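# Place the base open side up on the conveyor

## Task

Put the base down on the conveyor belt with its open side facing upward, then release it.

## Robot and tools

Robot: two arms, left_arm and right_arm, each ending in a parallel gripper. The fingers extend along the gripper's own +z axis and close along its y axis. The reported hand point sits between the finger pads, roughly 1 cm short of the tips.

World frame (used in every result): origin on the tabletop midway between the arms, +x out over the table, +z up, and left_arm mounted on the +y side. The arm names do not match left/right in any camera picture. Positions are in metres, orientations as quaternions in w,x,y,z order. Printed hand positions can be somewhat wrong, especially with the arm stretched far.

execute_actions(actions): actions is a list of up to 15 actions. Each action is a table of up to 15 rows; each row lasts one control step of 1/30 s, and if fewer than 15 rows are given the final row repeats to fill the action. A row is one flat list of 14 numbers, each in [-1, 1], always covering both arms: left_arm dx, dy, dz, rx, ry, rz, opening, then right_arm in the same seven slots. dx..rz are an offset, not a pose: they are expressed in that gripper's own axes and measured from the gripper's measured pose when the action began (for a call's first action, the pose in the latest result of this scene). Each row refers back to that same starting pose, not to the row before it. Scale: 1.0 equals 0.6 m of travel or 180 degrees of turn; rx, ry, rz form a single rotation vector. Opening is absolute: +1 fully open (0.094 m), -1 closed. A row may optionally carry 12 extra numbers in 0..1, joint stiffness multipliers (left_arm's six joints, then right_arm's six, in Joint positions order); they persist until rewritten. An empty actions list simply returns the current state and images.

move(target, speed, blocking): target is one 14-number row laid out exactly as above, an offset in each gripper's own axes from the pose in the scene's most recent result that reports one; openings are absolute and are sent when the move starts. Each gripper travels a straight line toward its goal, all arms finishing together, in 0.5 to 10 s; anything longer is cut off at 10 s before arrival. Rotation takes the shorter direction. speed is the top path speed in m/s, from 0.002 to 0.5 (default 0.25), with turning capped at twice that value in rad/s. Paths ignore obstacles and the other arm, and grippers may lag, drift or overshoot speed, notably near full extension. Faster contact hits harder, and aiming further beyond a contact presses harder. blocking=false returns after 0.5 s while motion continues; then check with wait(0), and no execute_actions or new move is accepted until a result shows the move ended, or you call stop. The extra move: line reports the ending (done, off_target, moving, held, fault), which limits acted, and each gripper's distance from its goal. If only one arm is named, the other finished at rest near its goal. held means a safety check blocked that arm's final step; limits=paced means the command was clipped; limits=held means some steps were blocked en route, after which the arm may jump well above speed.

wait(seconds): 0 to 10 s, arms keep their last command; a running move continues and can end it early. stop(): brakes a running move; faster arms need more room. Fingers are not stopped.

zoom_image(camera, region): a closer look at the latest image from cam_high, cam_low (both 504x504), cam_left_wrist or cam_right_wrist (both 616x616). region is [x0, y0, x1, y1] in pixels, top-left origin, no larger than 504 by 504.

finished_scene(scene): pass the current scene number to end it once the base is resting correctly and released; irreversible. Its result reports success and the next task. Replying without any tool call ends everything.

Results: per-arm pose lines, Joint positions (last value is finger opening in metres), grip_measured (opening on the command scale, each gripper possibly off by about 1 mm), Hand target lines (the pose the controller currently drives toward), and possibly pose unreachable (clearance check altered that arm's command), FAULT, or MOTOR HOT lines. Camera calibration is provided in OpenCV conventions; fixed cameras may deviate a few degrees and millimetres.

Control behaviour: every step the commanded pose is clipped to within 70 mm and 16 degrees of the measured pose, then solved by damped inverse kinematics favouring position over orientation. Large offsets therefore need several actions. Arms usually settle a centimetre or more low, and zero offsets can let them sag further; to hold an arm still, send the correction back to its desired pose in a reply's first call, zeros afterwards, raising the aim if it still droops. Elbows cannot fully straighten. Joint limits (rad): waist -2.618..3.054, shoulder 0..3.142, elbow 0..3.142, wrist pitch -1.571..1.571, wrist yaw -1.571..1.571, wrist roll -2.094..2.094.

Gripping: command an opening below grip_measured to hold; about 0.03 below is firm, less is gentler. Pads exert roughly 50 to 62 N, less on thin parts, with a brief spike on first touch. The robot keeps running while you think, holding the last command.

Avoid: dropping the base or knocking anything off the table (that fails), collisions or hard pressing between the arms, slams and very hard pushes, and motor overheating from long loaded holds (warning at 75 °C, arm stop at 90 °C, collapse at 100 °C). Expect occasional brief tugs on a held part or pushes on loose objects.

Each tool is called after ">>>" by a JSON object that holds its "op" and its "data", one argument or row to a line.

## Session

>>> {"op": "execute_actions", "data": {
  "actions": []
}}

Scene clock: 0.00 s.
left_arm: end_effector_position=(+0.5730, +0.5658, +0.1762) grip_measured=+1.000 end_effector_quat_wxyz=(+0.667, -0.196, +0.706, -0.135) | right_arm: end_effector_position=(+0.2888, -0.3343, +0.2769) grip_measured=+1.000 end_effector_quat_wxyz=(+0.469, -0.181, +0.801, -0.326)
Joint positions: left_arm=[ 0.507  2.043  1.123  0.839  0.396 -0.439  0.094] | right_arm=[ 0.366  0.79   0.793 -0.411  0.505 -0.622  0.094]
Joint velocities: left_arm=[-0.002 -0.002  0.002  0.022 -0.022  0.037  0.   ] | right_arm=[-0.012 -0.007  0.022  0.022 -0.007 -0.051  0.   ]
Hand target (left_arm): +0.574, +0.566, +0.188; +0.676, -0.189, +0.699, -0.132
Hand target (right_arm): +0.289, -0.335, +0.289; +0.486, -0.170, +0.793, -0.326
Joint stiffness scale: left_arm=[1. 1. 1. 1. 1. 1.] | right_arm=[1. 1. 1. 1. 1. 1.]
camera_calibration (this result's frames):
cam_left_wrist: T_world_to_cam=[[0.0809855, -0.988394, 0.128523, 0.490374], [-0.525798, -0.15191, -0.836935, 0.55964], [0.846745, 0.000202558, -0.531998, -0.281132], [0, 0, 0, 1]] pos_world=[0.492592, 0.569755, 0.255796]
cam_right_wrist: T_world_to_cam=[[0.0734777, -0.616666, 0.783788, -0.443718], [-0.868502, -0.425872, -0.253647, 0.195792], [0.490209, -0.662084, -0.566868, -0.0821432], [0, 0, 0, 1]] pos_world=[0.242916, -0.244629, 0.350878]

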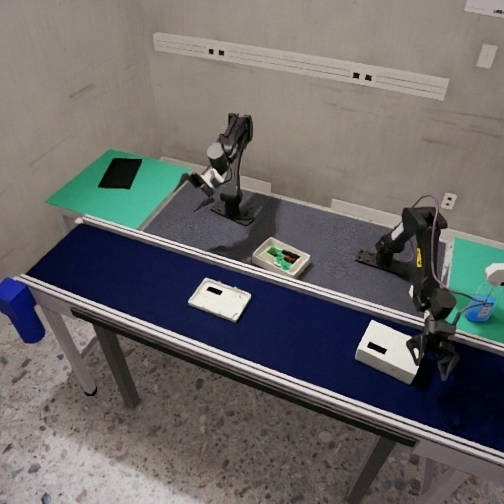

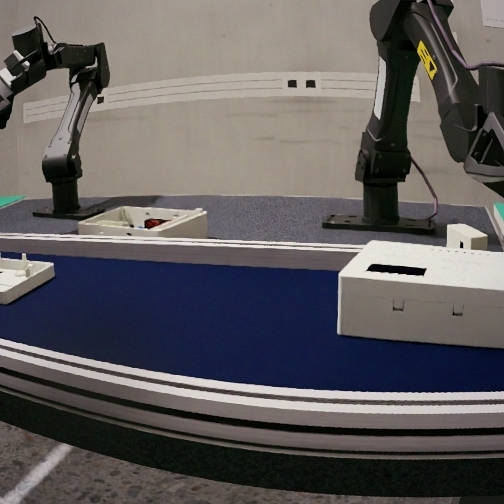

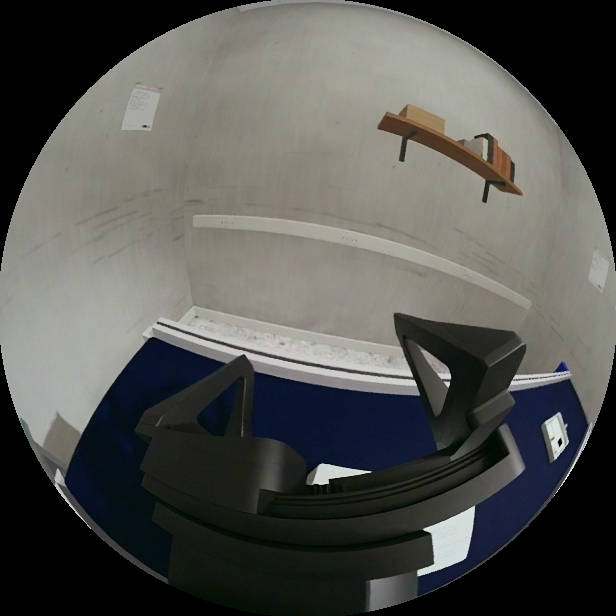

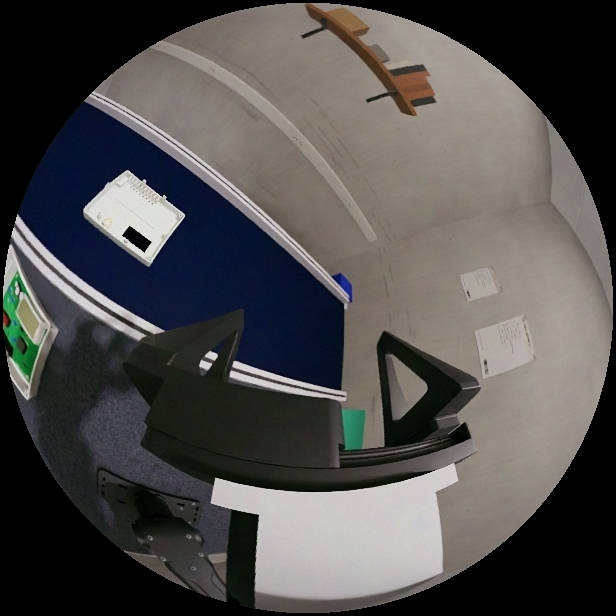

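>>> {"op": "zoom_image", "data": {
  "camera": "cam_high",
  "region": [220, 210, 340, 310]
}}

>>> {"op": "zoom_image", "data": {
  "camera": "cam_low",
  "region": [60, 180, 240, 270]
}}

Region (220, 210, 340, 310) of cam_high's 504x504 image, scaled by 4.200, with more detail than that image has.

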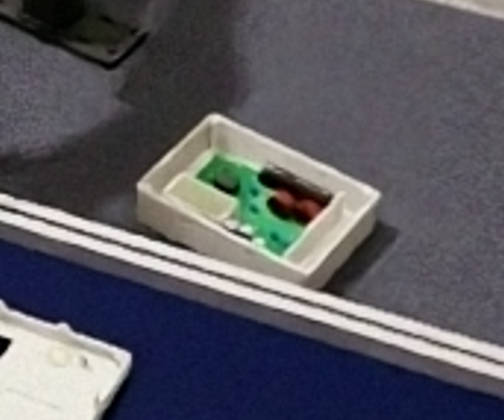

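Region (60, 180, 240, 270) of cam_low's 504x504 image, scaled by 2.800, with more detail than that image has.

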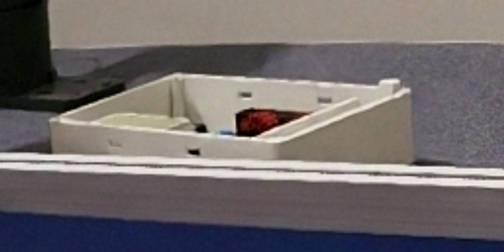

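>>> {"op": "move", "data": {
  "target": [0.5178,-0.575,-0.6567,-0.0364,0.4805,0.2012,-0.45,0,0,0,0,0,0,1],
  "speed": 0.4
}}

>>> {"op": "zoom_image", "data": {
  "camera": "cam_low",
  "region": [100, 130, 260, 260]
}}

>>> {"op": "zoom_image", "data": {
  "camera": "cam_left_wrist",
  "region": [230, 200, 420, 400]
}}

Scene clock: 31.57 s.
left_arm: end_effector_position=(+0.2052, +0.0907, +0.0794) grip_measured=-0.448 end_effector_quat_wxyz=(+0.000, +0.122, +0.993, +0.002) | right_arm: end_effector_position=(+0.2888, -0.3343, +0.2769) grip_measured=+1.000 end_effector_quat_wxyz=(+0.469, -0.181, +0.801, -0.326)
Joint positions: left_arm=[-0.984  1.8    1.369 -1.142 -0.003 -0.779  0.026] | right_arm=[ 0.366  0.79   0.793 -0.411  0.505 -0.622  0.094]
Joint velocities: left_arm=[-0.012  0.007  0.002  0.007 -0.022  0.066  0.   ] | right_arm=[-0.007 -0.002  0.007  0.007  0.007  0.066  0.   ]
Hand target (left_arm): +0.207, +0.087, +0.086; +0.002, +0.117, +0.993, -0.004
Hand target (right_arm): +0.289, -0.334, +0.277; +0.469, -0.181, +0.801, -0.326
Off the commanded pose (left_arm): 0.006 m, 1 deg.
Off the commanded pose (right_arm): 0.000 m, 0 deg.
Joint stiffness scale: left_arm=[1. 1. 1. 1. 1. 1.] | right_arm=[1. 1. 1. 1. 1. 1.]
move: done
camera_calibration (this result's frames):
cam_left_wrist: T_world_to_cam=[[-0.551857, -0.833928, -0.00423628, 0.18935], [-0.736288, 0.484845, 0.472022, 0.0945817], [-0.391578, 0.263608, -0.881577, 0.236894], [0, 0, 0, 1]] pos_world=[0.266896, 0.0495998, 0.164998]
cam_right_wrist: T_world_to_cam=[[0.0734777, -0.616666, 0.783788, -0.443718], [-0.868502, -0.425872, -0.253647, 0.195792], [0.490209, -0.662084, -0.566868, -0.0821432], [0, 0, 0, 1]] pos_world=[0.242916, -0.244629, 0.350878]

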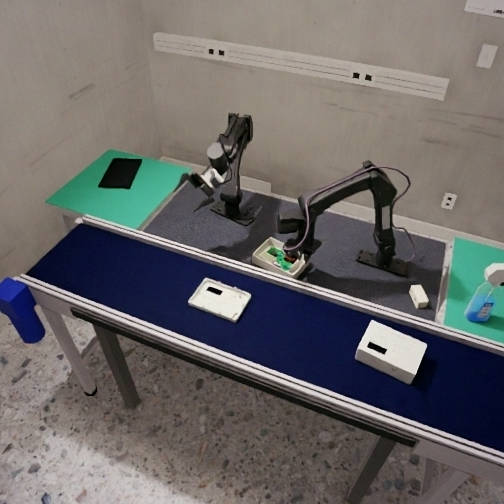

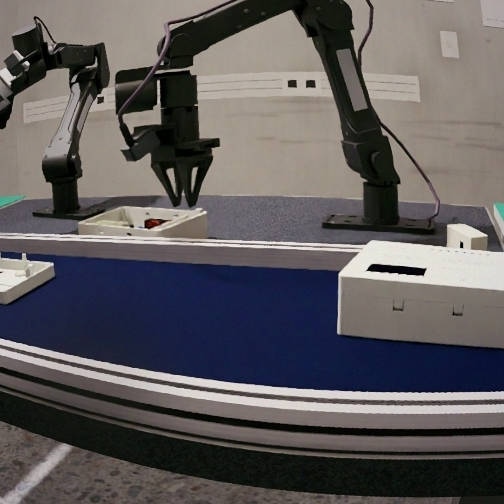

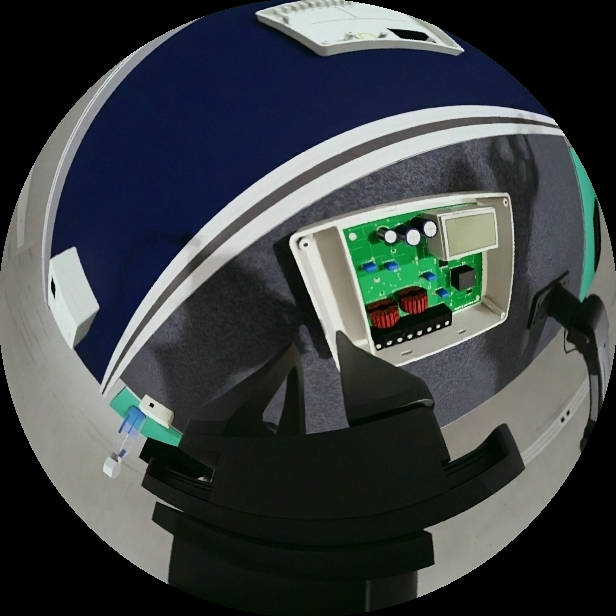

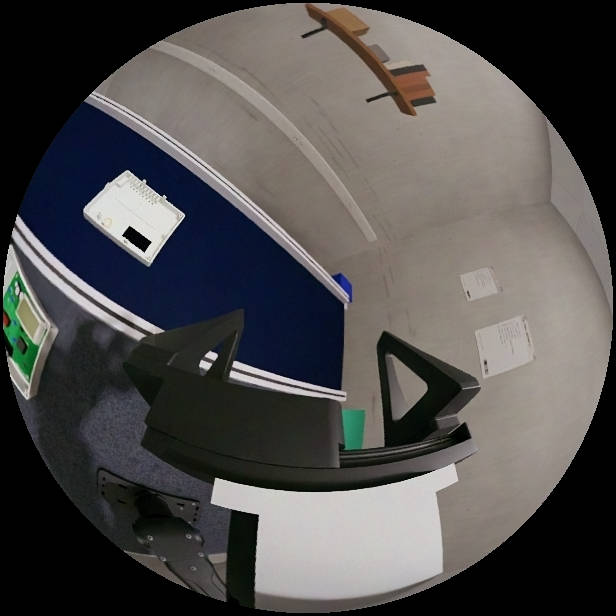

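Region (100, 130, 260, 260) of cam_low's 504x504 image, scaled by 3.150, with more detail than that image has; it fills the top 410 rows of this view, and the rest is white.

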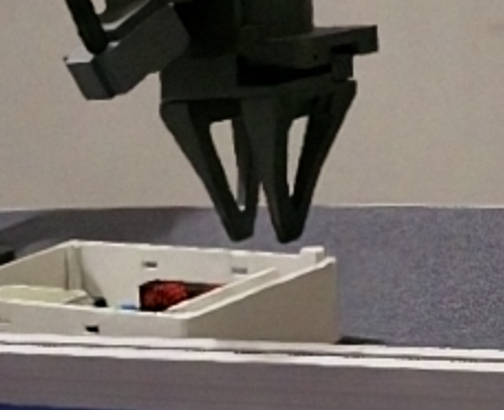

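Region (230, 200, 420, 400) of cam_left_wrist's 616x616 image, scaled by 2.520, with more detail than that image has; it fills the left 479 columns of this view, and the rest is white.

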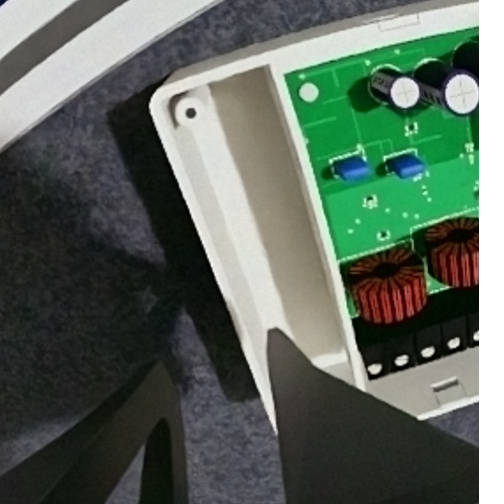

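>>> {"op": "move", "data": {
  "target": [0.006,-0.007,0.08,0.003,-0.002,0,-0.45,0,0,0,0,0,0,1],
  "speed": 0.1
}}

>>> {"op": "zoom_image", "data": {
  "camera": "cam_low",
  "region": [100, 130, 260, 260]
}}

Scene clock: 40.30 s.
left_arm: end_effector_position=(+0.2039, +0.0926, +0.0329) grip_measured=-0.448 end_effector_quat_wxyz=(-0.001, +0.119, +0.993, +0.003) | right_arm: end_effector_position=(+0.2888, -0.3343, +0.2769) grip_measured=+1.000 end_effector_quat_wxyz=(+0.469, -0.181, +0.801, -0.326)
Joint positions: left_arm=[-0.984  1.845  1.234 -0.966 -0.002 -0.784  0.026] | right_arm=[ 0.366  0.79   0.793 -0.411  0.505 -0.622  0.094]
Joint velocities: left_arm=[-0.022 -0.002  0.002  0.007 -0.022 -0.037 -0.001] | right_arm=[ 0.007 -0.012 -0.027 -0.007  0.022 -0.037  0.   ]
Hand target (left_arm): +0.202, +0.087, +0.031; +0.003, +0.122, +0.993, -0.003
Hand target (right_arm): +0.289, -0.334, +0.277; +0.469, -0.181, +0.801, -0.326
Off the commanded pose (left_arm): 0.006 m, 1 deg.
Off the commanded pose (right_arm): 0.000 m, 0 deg.
Joint stiffness scale: left_arm=[1. 1. 1. 1. 1. 1.] | right_arm=[1. 1. 1. 1. 1. 1.]
move: done
camera_calibration (this result's frames):
cam_left_wrist: T_world_to_cam=[[-0.547727, -0.836637, -0.00585913, 0.189531], [-0.737408, 0.479432, 0.475789, 0.115278], [-0.395254, 0.264923, -0.87954, 0.195452], [0, 0, 0, 1]] pos_world=[0.266072, 0.051521, 0.11817]
cam_right_wrist: T_world_to_cam=[[0.0734777, -0.616666, 0.783788, -0.443718], [-0.868502, -0.425872, -0.253647, 0.195792], [0.490209, -0.662084, -0.566868, -0.0821432], [0, 0, 0, 1]] pos_world=[0.242916, -0.244629, 0.350878]

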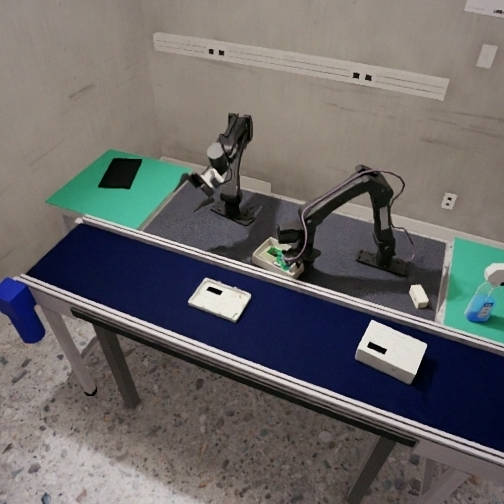

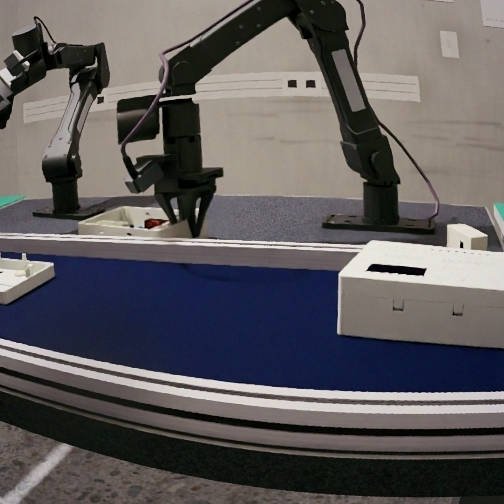

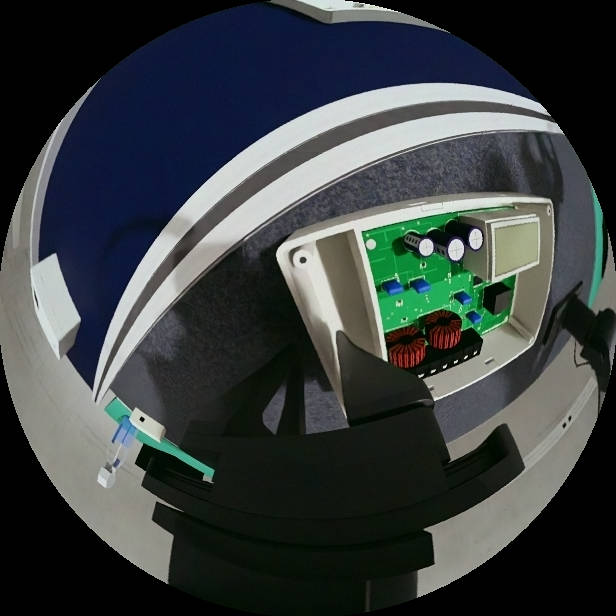

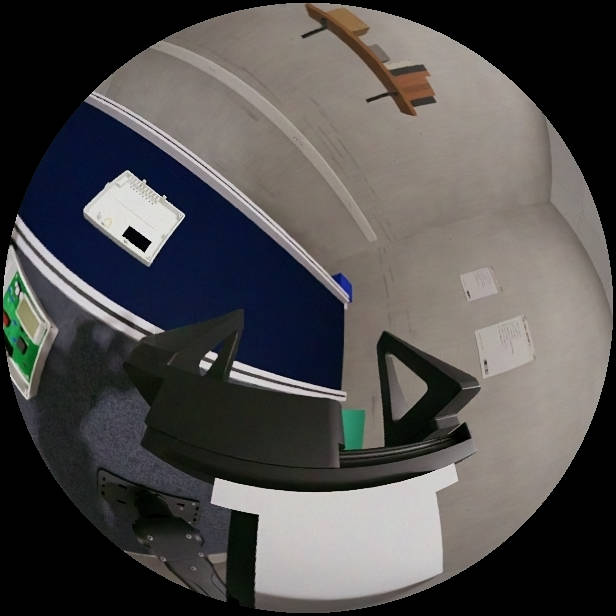

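Region (100, 130, 260, 260) of cam_low's 504x504 image, scaled by 3.150, with more detail than that image has; it fills the top 410 rows of this view, and the rest is white.

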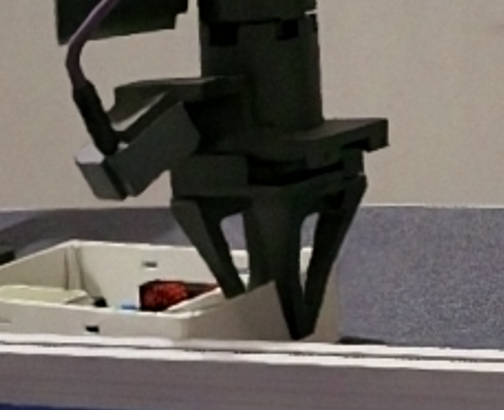

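>>> {"op": "execute_actions", "data": {
  "actions": [
    [[0,-0.010,0.004,0.004,-0.002,0,-0.45,0,0,0,0,0,0,1],[-0.001,-0.011,0.006,0.004,-0.002,0,-0.45,0,0,0,0,0,0,1],[-0.002,-0.012,0.008,0.004,-0.002,0,-0.45,0,0,0,0,0,0,1],[-0.003,-0.013,0.010,0.004,-0.002,0,-0.45,0,0,0,0,0,0,1],[-0.004,-0.014,0.012,0.004,-0.002,0,-0.45,0,0,0,0,0,0,1],[-0.005,-0.016,0.014,0.004,-0.002,0,-0.45,0,0,0,0,0,0,1],[-0.005,-0.017,0.015,0.004,-0.002,0,-0.45,0,0,0,0,0,0,1]]
  ]
}}

Scene clock: 44.90 s.
left_arm: end_effector_position=(+0.2047, +0.0911, +0.0229) grip_measured=-0.448 end_effector_quat_wxyz=(-0.006, +0.118, +0.993, +0.008) | right_arm: end_effector_position=(+0.2888, -0.3343, +0.2769) grip_measured=+1.000 end_effector_quat_wxyz=(+0.469, -0.181, +0.801, -0.326)
Joint positions: left_arm=[-0.984  1.877  1.234 -0.948 -0.001 -0.787  0.026] | right_arm=[ 0.366  0.79   0.793 -0.411  0.505 -0.622  0.094]
Joint velocities: left_arm=[-0.002 -0.012 -0.007 -0.007 -0.066 -0.037  0.001] | right_arm=[ 0.017 -0.012 -0.017 -0.037 -0.051 -0.037  0.   ]
Hand target (left_arm): +0.204, +0.082, +0.024; +0.001, +0.120, +0.993, -0.003
Hand target (right_arm): +0.289, -0.334, +0.277; +0.469, -0.181, +0.801, -0.326
Off the commanded pose (left_arm): 0.009 m, 2 deg.
Off the commanded pose (right_arm): 0.000 m, 0 deg.
Joint stiffness scale: left_arm=[1. 1. 1. 1. 1. 1.] | right_arm=[1. 1. 1. 1. 1. 1.]
camera_calibration (this result's frames):
cam_left_wrist: T_world_to_cam=[[-0.544909, -0.838422, -0.0111203, 0.188328], [-0.735309, 0.471435, 0.486898, 0.121366], [-0.402984, 0.273492, -0.873388, 0.188046], [0, 0, 0, 1]] pos_world=[0.267642, 0.0492528, 0.107238]
cam_right_wrist: T_world_to_cam=[[0.0734777, -0.616666, 0.783788, -0.443718], [-0.868502, -0.425872, -0.253647, 0.195792], [0.490209, -0.662084, -0.566868, -0.0821432], [0, 0, 0, 1]] pos_world=[0.242916, -0.244629, 0.350878]

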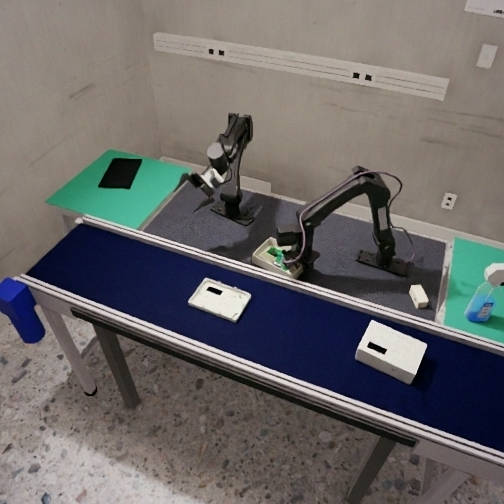

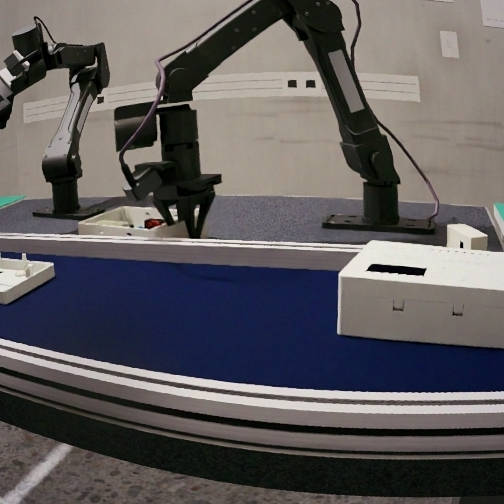

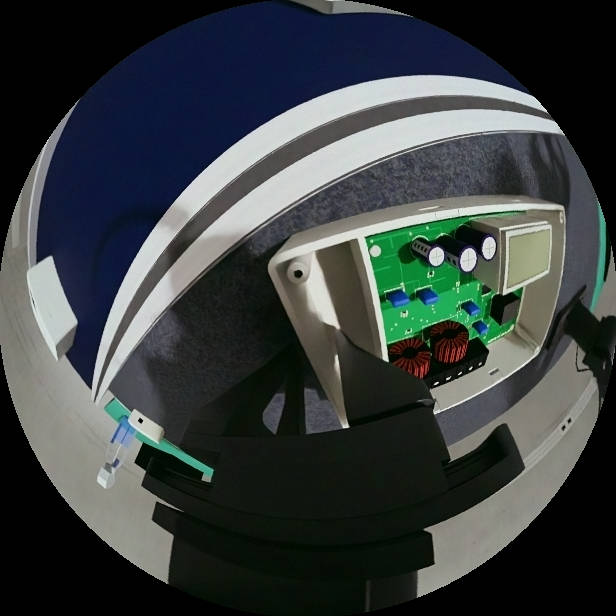

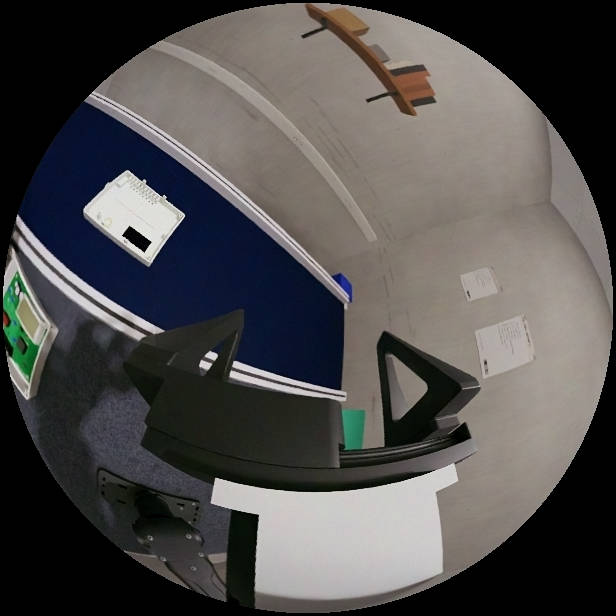

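>>> {"op": "execute_actions", "data": {
  "actions": [
    [[-0.003,-0.015,-0.003,0.009,-0.005,0,-0.7,0,0,0,0,0,0,1],[-0.003,-0.015,-0.003,0.009,-0.005,0,-0.75,0,0,0,0,0,0,1],[-0.003,-0.015,-0.003,0.009,-0.005,0,-0.8,0,0,0,0,0,0,1],[-0.003,-0.015,-0.003,0.009,-0.005,0,-0.84,0,0,0,0,0,0,1],[-0.003,-0.015,-0.003,0.009,-0.005,0,-0.88,0,0,0,0,0,0,1],[-0.003,-0.015,-0.003,0.009,-0.005,0,-0.92,0,0,0,0,0,0,1],[-0.003,-0.015,-0.003,0.009,-0.005,0,-0.96,0,0,0,0,0,0,1],[-0.003,-0.015,-0.003,0.009,-0.005,0,-1,0,0,0,0,0,0,1]]
  ]
}}

Scene clock: 49.20 s.
left_arm: end_effector_position=(+0.2039, +0.0872, +0.0229) grip_measured=-0.954 end_effector_quat_wxyz=(-0.006, +0.116, +0.993, +0.000) | right_arm: end_effector_position=(+0.2888, -0.3343, +0.2769) grip_measured=+1.000 end_effector_quat_wxyz=(+0.469, -0.181, +0.801, -0.326)
Joint positions: left_arm=[-0.986  1.877  1.234 -0.936  0.01  -0.792  0.002] | right_arm=[ 0.366  0.79   0.793 -0.411  0.505 -0.622  0.094]
Joint velocities: left_arm=[-0.012  0.007 -0.022  0.051  0.066 -0.022  0.   ] | right_arm=[ 0.007  0.012  0.012 -0.037  0.022  0.022  0.   ]
Hand target (left_arm): +0.204, +0.082, +0.025; +0.000, +0.118, +0.993, -0.006
Hand target (right_arm): +0.289, -0.334, +0.277; +0.469, -0.181, +0.801, -0.326
Off the commanded pose (left_arm): 0.006 m, 1 deg.
Off the commanded pose (right_arm): 0.000 m, 0 deg.
Joint stiffness scale: left_arm=[1. 1. 1. 1. 1. 1.] | right_arm=[1. 1. 1. 1. 1. 1.]
camera_calibration (this result's frames):
cam_left_wrist: T_world_to_cam=[[-0.542865, -0.839811, 0.0039095, 0.183961], [-0.734895, 0.477289, 0.481794, 0.122172], [-0.406482, 0.258676, -0.876276, 0.190837], [0, 0, 0, 1]] pos_world=[0.267221, 0.0468166, 0.107645]
cam_right_wrist: T_world_to_cam=[[0.0734777, -0.616666, 0.783788, -0.443718], [-0.868502, -0.425872, -0.253647, 0.195792], [0.490209, -0.662084, -0.566868, -0.0821432], [0, 0, 0, 1]] pos_world=[0.242916, -0.244629, 0.350878]

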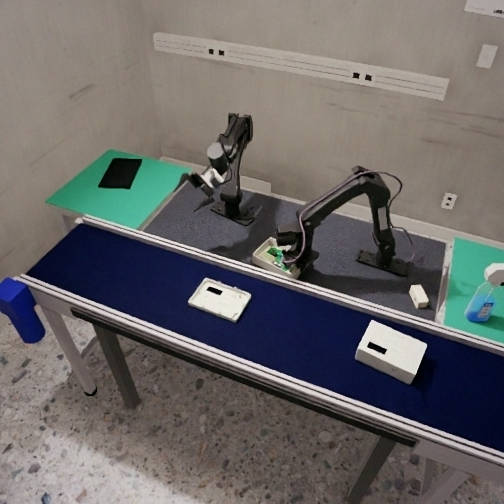

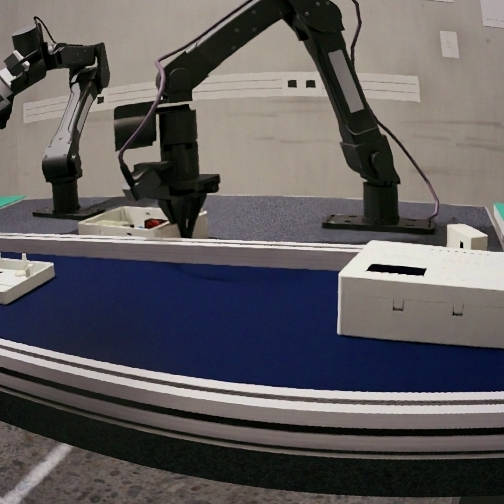

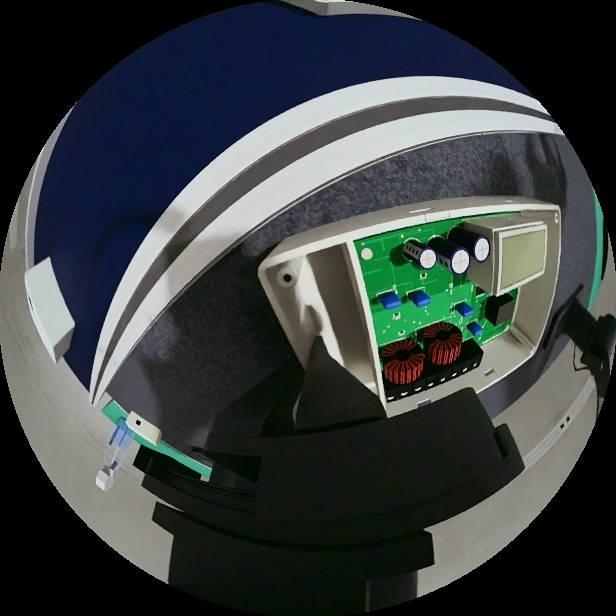

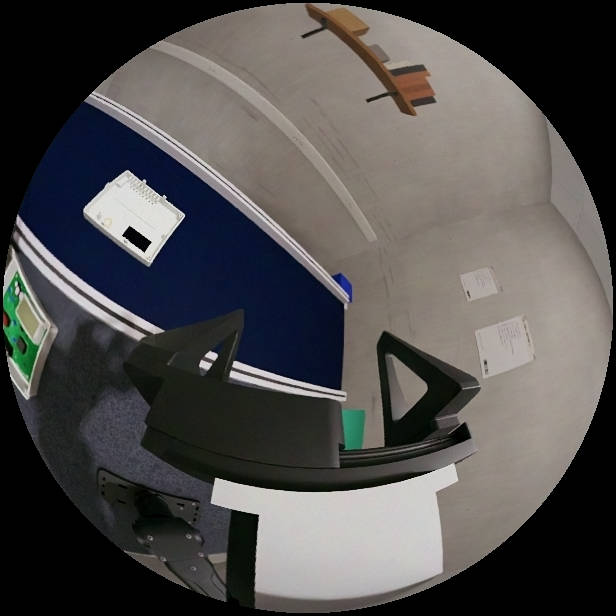

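>>> {"op": "move", "data": {
  "target": [0,-0.005,-0.145,0.018,-0.01,0,-1,0,0,0,0,0,0,1],
  "speed": 0.14
}}

Scene clock: 53.67 s.
left_arm: end_effector_position=(+0.1993, +0.0940, +0.0938) grip_measured=-0.954 end_effector_quat_wxyz=(-0.006, +0.116, +0.993, -0.001) | right_arm: end_effector_position=(+0.2888, -0.3343, +0.2769) grip_measured=+1.000 end_effector_quat_wxyz=(+0.469, -0.181, +0.801, -0.326)
Joint positions: left_arm=[-0.986  1.773  1.393 -1.197  0.012 -0.792  0.002] | right_arm=[ 0.366  0.79   0.793 -0.411  0.505 -0.622  0.094]
Joint velocities: left_arm=[ 0.002  0.002 -0.012 -0.007 -0.037 -0.007 -0.001] | right_arm=[ 0.002  0.012 -0.007  0.022 -0.022 -0.037  0.   ]
Hand target (left_arm): +0.202, +0.085, +0.110; +0.006, +0.117, +0.993, -0.029
Hand target (right_arm): +0.289, -0.334, +0.277; +0.469, -0.181, +0.801, -0.326
Off the commanded pose (left_arm): 0.020 m, 4 deg.
Off the commanded pose (right_arm): 0.000 m, 0 deg.
Joint stiffness scale: left_arm=[1. 1. 1. 1. 1. 1.] | right_arm=[1. 1. 1. 1. 1. 1.]
move: off_target (left_arm)
camera_calibration (this result's frames):
cam_left_wrist: T_world_to_cam=[[-0.542533, -0.840006, 0.00695308, 0.186637], [-0.735061, 0.478727, 0.48011, 0.0814278], [-0.406624, 0.255365, -0.877181, 0.249779], [0, 0, 0, 1]] pos_world=[0.262677, 0.0540094, 0.178709]
cam_right_wrist: T_world_to_cam=[[0.0734777, -0.616666, 0.783788, -0.443718], [-0.868502, -0.425872, -0.253647, 0.195792], [0.490209, -0.662084, -0.566868, -0.0821432], [0, 0, 0, 1]] pos_world=[0.242916, -0.244629, 0.350878]

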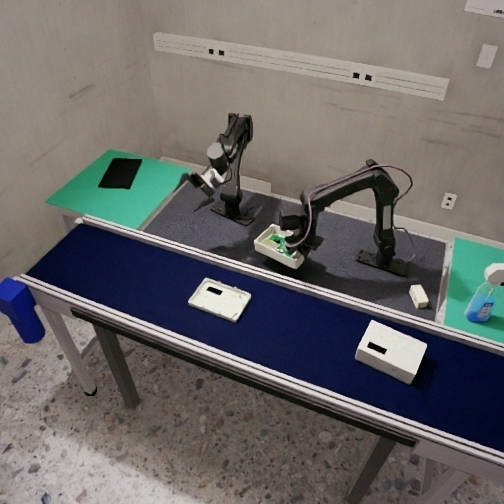

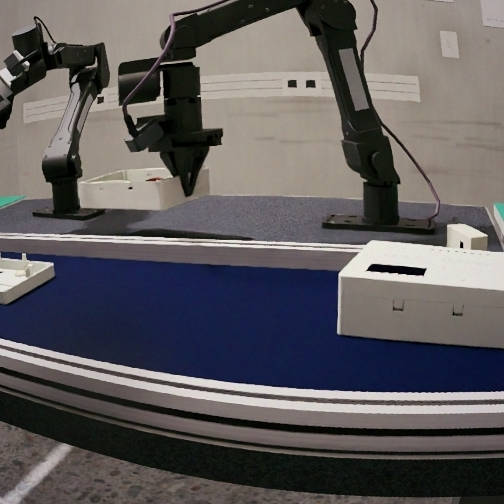

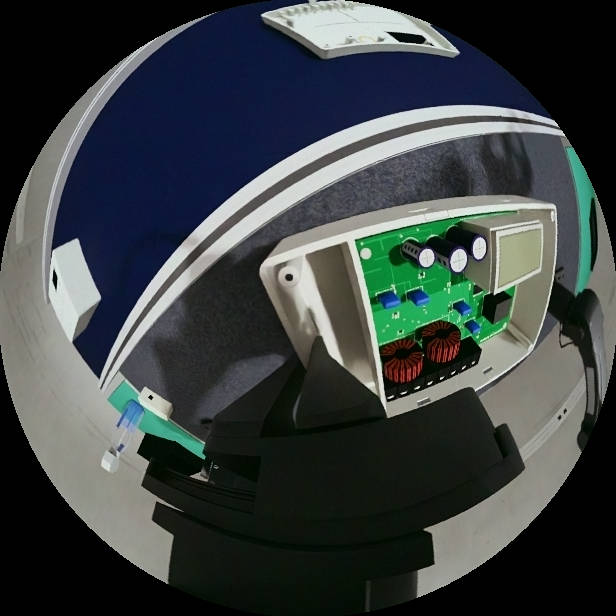

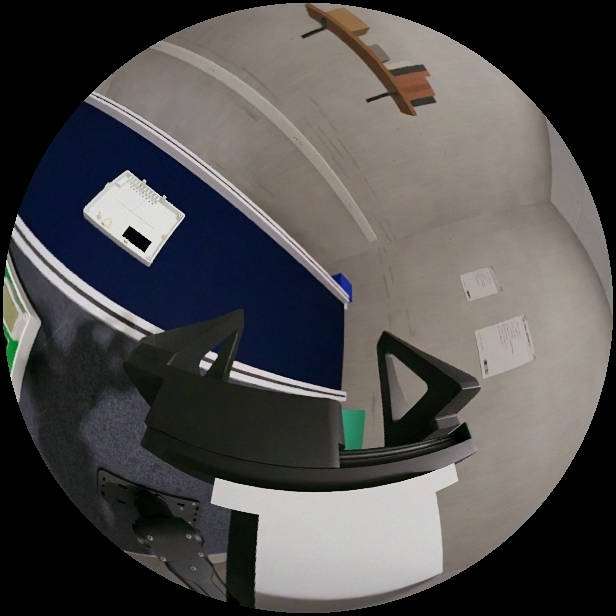

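>>> {"op": "move", "data": {
  "target": [-0.3287,0.3143,-0.0235,0.0118,-0.0182,-0.074,-1,0,0,0,0,0,0,1],
  "speed": 0.25
}}

Scene clock: 60.47 s.
left_arm: end_effector_position=(+0.4254, +0.2379, +0.0987) grip_measured=-0.954 end_effector_quat_wxyz=(-0.001, +0.006, +1.000, -0.002) | right_arm: end_effector_position=(+0.2888, -0.3343, +0.2769) grip_measured=+1.000 end_effector_quat_wxyz=(+0.469, -0.181, +0.801, -0.326)
Joint positions: left_arm=[-0.284  2.135  1.917 -1.353  0.005 -0.311  0.002] | right_arm=[ 0.366  0.79   0.793 -0.411  0.505 -0.622  0.094]
Joint velocities: left_arm=[ 0.007  0.002 -0.017 -0.007 -0.037  0.037 -0.001] | right_arm=[-0.012 -0.007 -0.017 -0.051 -0.007  0.022  0.   ]
Hand target (left_arm): +0.434, +0.231, +0.109; +0.023, +0.001, +0.999, -0.025
Hand target (right_arm): +0.289, -0.334, +0.277; +0.469, -0.181, +0.801, -0.326
Off the commanded pose (left_arm): 0.013 m, 3 deg.
Off the commanded pose (right_arm): 0.000 m, 0 deg.
Joint stiffness scale: left_arm=[1. 1. 1. 1. 1. 1.] | right_arm=[1. 1. 1. 1. 1. 1.]
move: off_target (left_arm); limits=paced
camera_calibration (this result's frames):
cam_left_wrist: T_world_to_cam=[[-0.345385, -0.938452, 0.00406662, 0.369954], [-0.827001, 0.30641, 0.471362, 0.257305], [-0.443597, 0.159438, -0.88193, 0.348332], [0, 0, 0, 1]] pos_world=[0.495087, 0.212806, 0.184416]
cam_right_wrist: T_world_to_cam=[[0.0734777, -0.616666, 0.783788, -0.443718], [-0.868502, -0.425872, -0.253647, 0.195792], [0.490209, -0.662084, -0.566868, -0.0821432], [0, 0, 0, 1]] pos_world=[0.242916, -0.244629, 0.350878]

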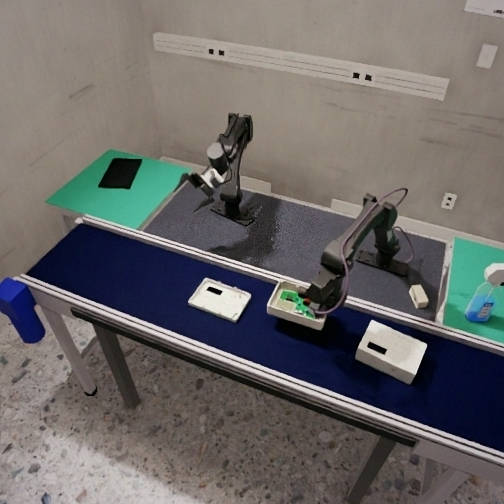

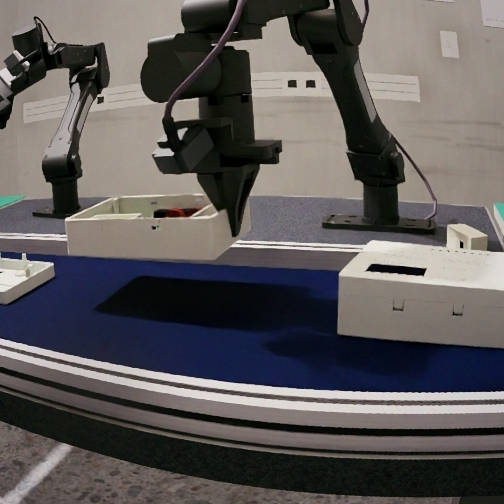

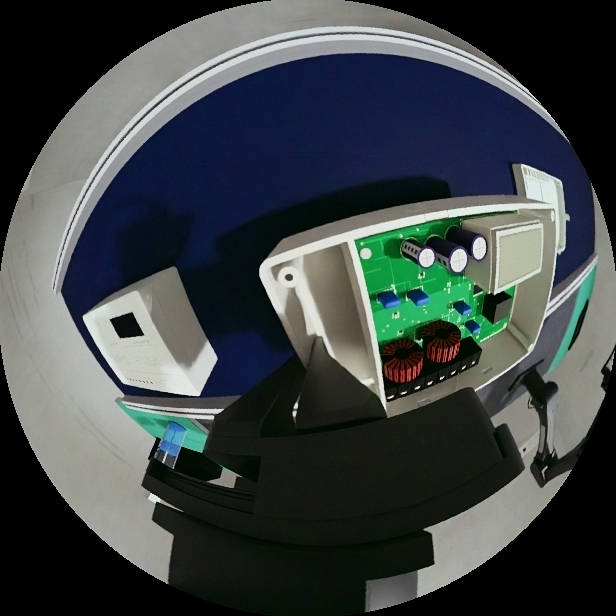

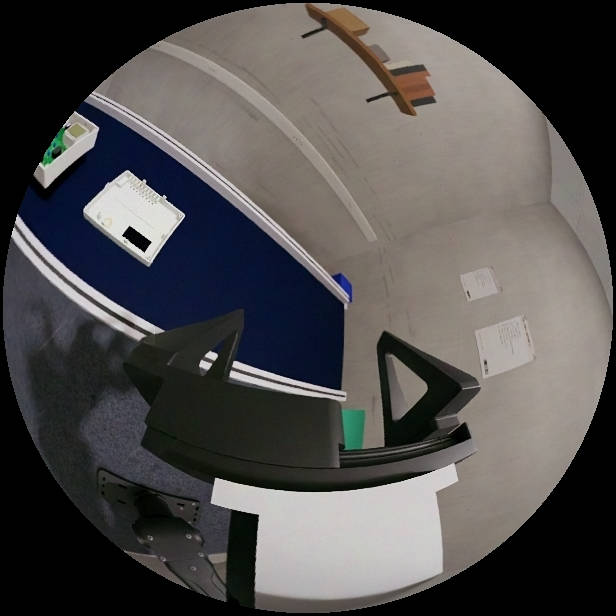

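>>> {"op": "move", "data": {
  "target": [-0.012,-0.010,0.08,0.017,-0.018,0,-1,0,0,0,0,0,0,1],
  "speed": 0.09
}}

Scene clock: 63.63 s.
left_arm: end_effector_position=(+0.4255, +0.2375, +0.0431) grip_measured=-0.954 end_effector_quat_wxyz=(+0.008, +0.006, +1.000, -0.006) | right_arm: end_effector_position=(+0.2888, -0.3343, +0.2769) grip_measured=+1.000 end_effector_quat_wxyz=(+0.469, -0.181, +0.801, -0.326)
Joint positions: left_arm=[-0.284  2.137  1.697 -1.111  0.007 -0.311  0.002] | right_arm=[ 0.366  0.79   0.793 -0.411  0.505 -0.622  0.094]
Joint velocities: left_arm=[-0.027 -0.007 -0.007  0.037  0.007 -0.022 -0.001] | right_arm=[-0.002  0.012  0.007 -0.051 -0.037 -0.022  0.   ]
Hand target (left_arm): +0.433, +0.232, +0.051; +0.027, +0.007, +0.999, -0.029
Hand target (right_arm): +0.289, -0.334, +0.277; +0.469, -0.181, +0.801, -0.326
Off the commanded pose (left_arm): 0.012 m, 3 deg.
Off the commanded pose (right_arm): 0.000 m, 0 deg.
Joint stiffness scale: left_arm=[1. 1. 1. 1. 1. 1.] | right_arm=[1. 1. 1. 1. 1. 1.]
move: off_target (left_arm)
camera_calibration (this result's frames):
cam_left_wrist: T_world_to_cam=[[-0.345489, -0.938407, 0.00538943, 0.369824], [-0.835415, 0.310176, 0.453731, 0.287215], [-0.427456, 0.152256, -0.891123, 0.294568], [0, 0, 0, 1]] pos_world=[0.493629, 0.213109, 0.130184]
cam_right_wrist: T_world_to_cam=[[0.0734777, -0.616666, 0.783788, -0.443718], [-0.868502, -0.425872, -0.253647, 0.195792], [0.490209, -0.662084, -0.566868, -0.0821432], [0, 0, 0, 1]] pos_world=[0.242916, -0.244629, 0.350878]

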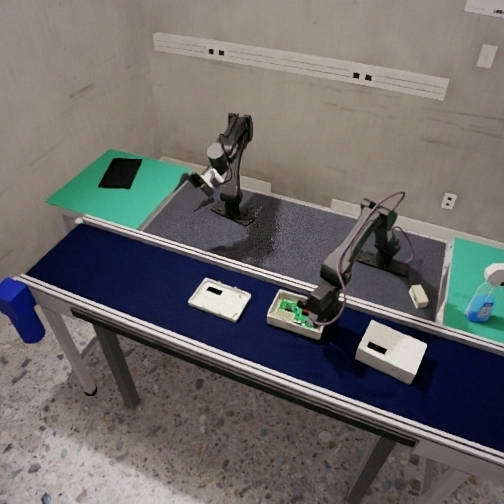

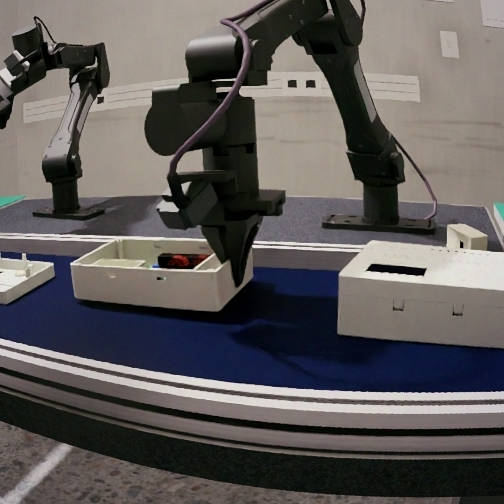

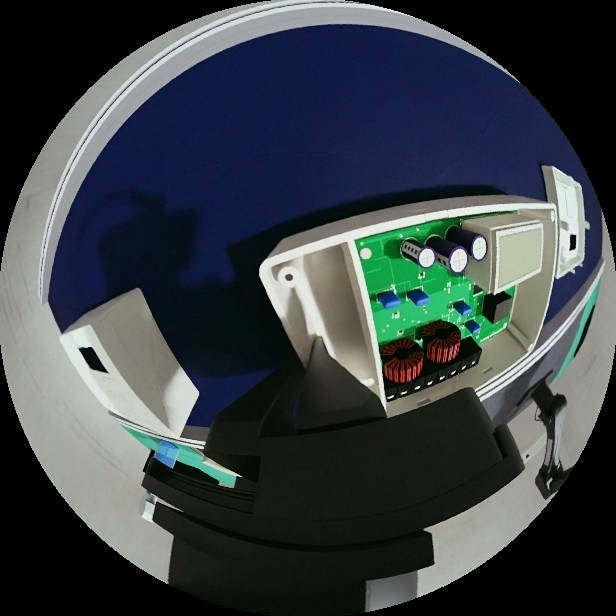

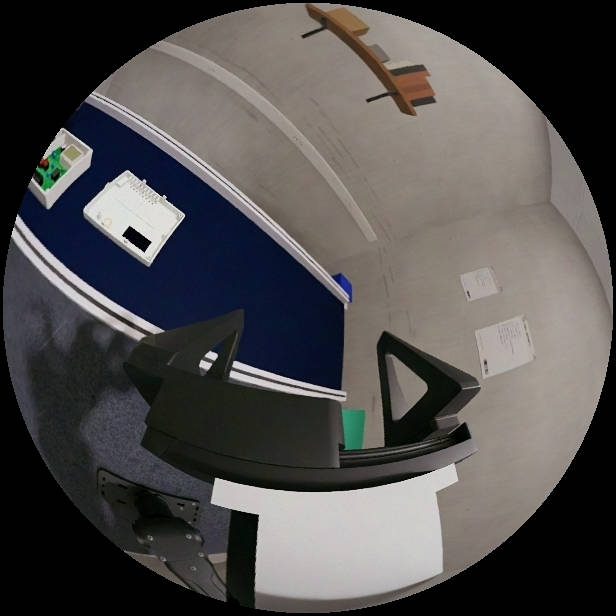

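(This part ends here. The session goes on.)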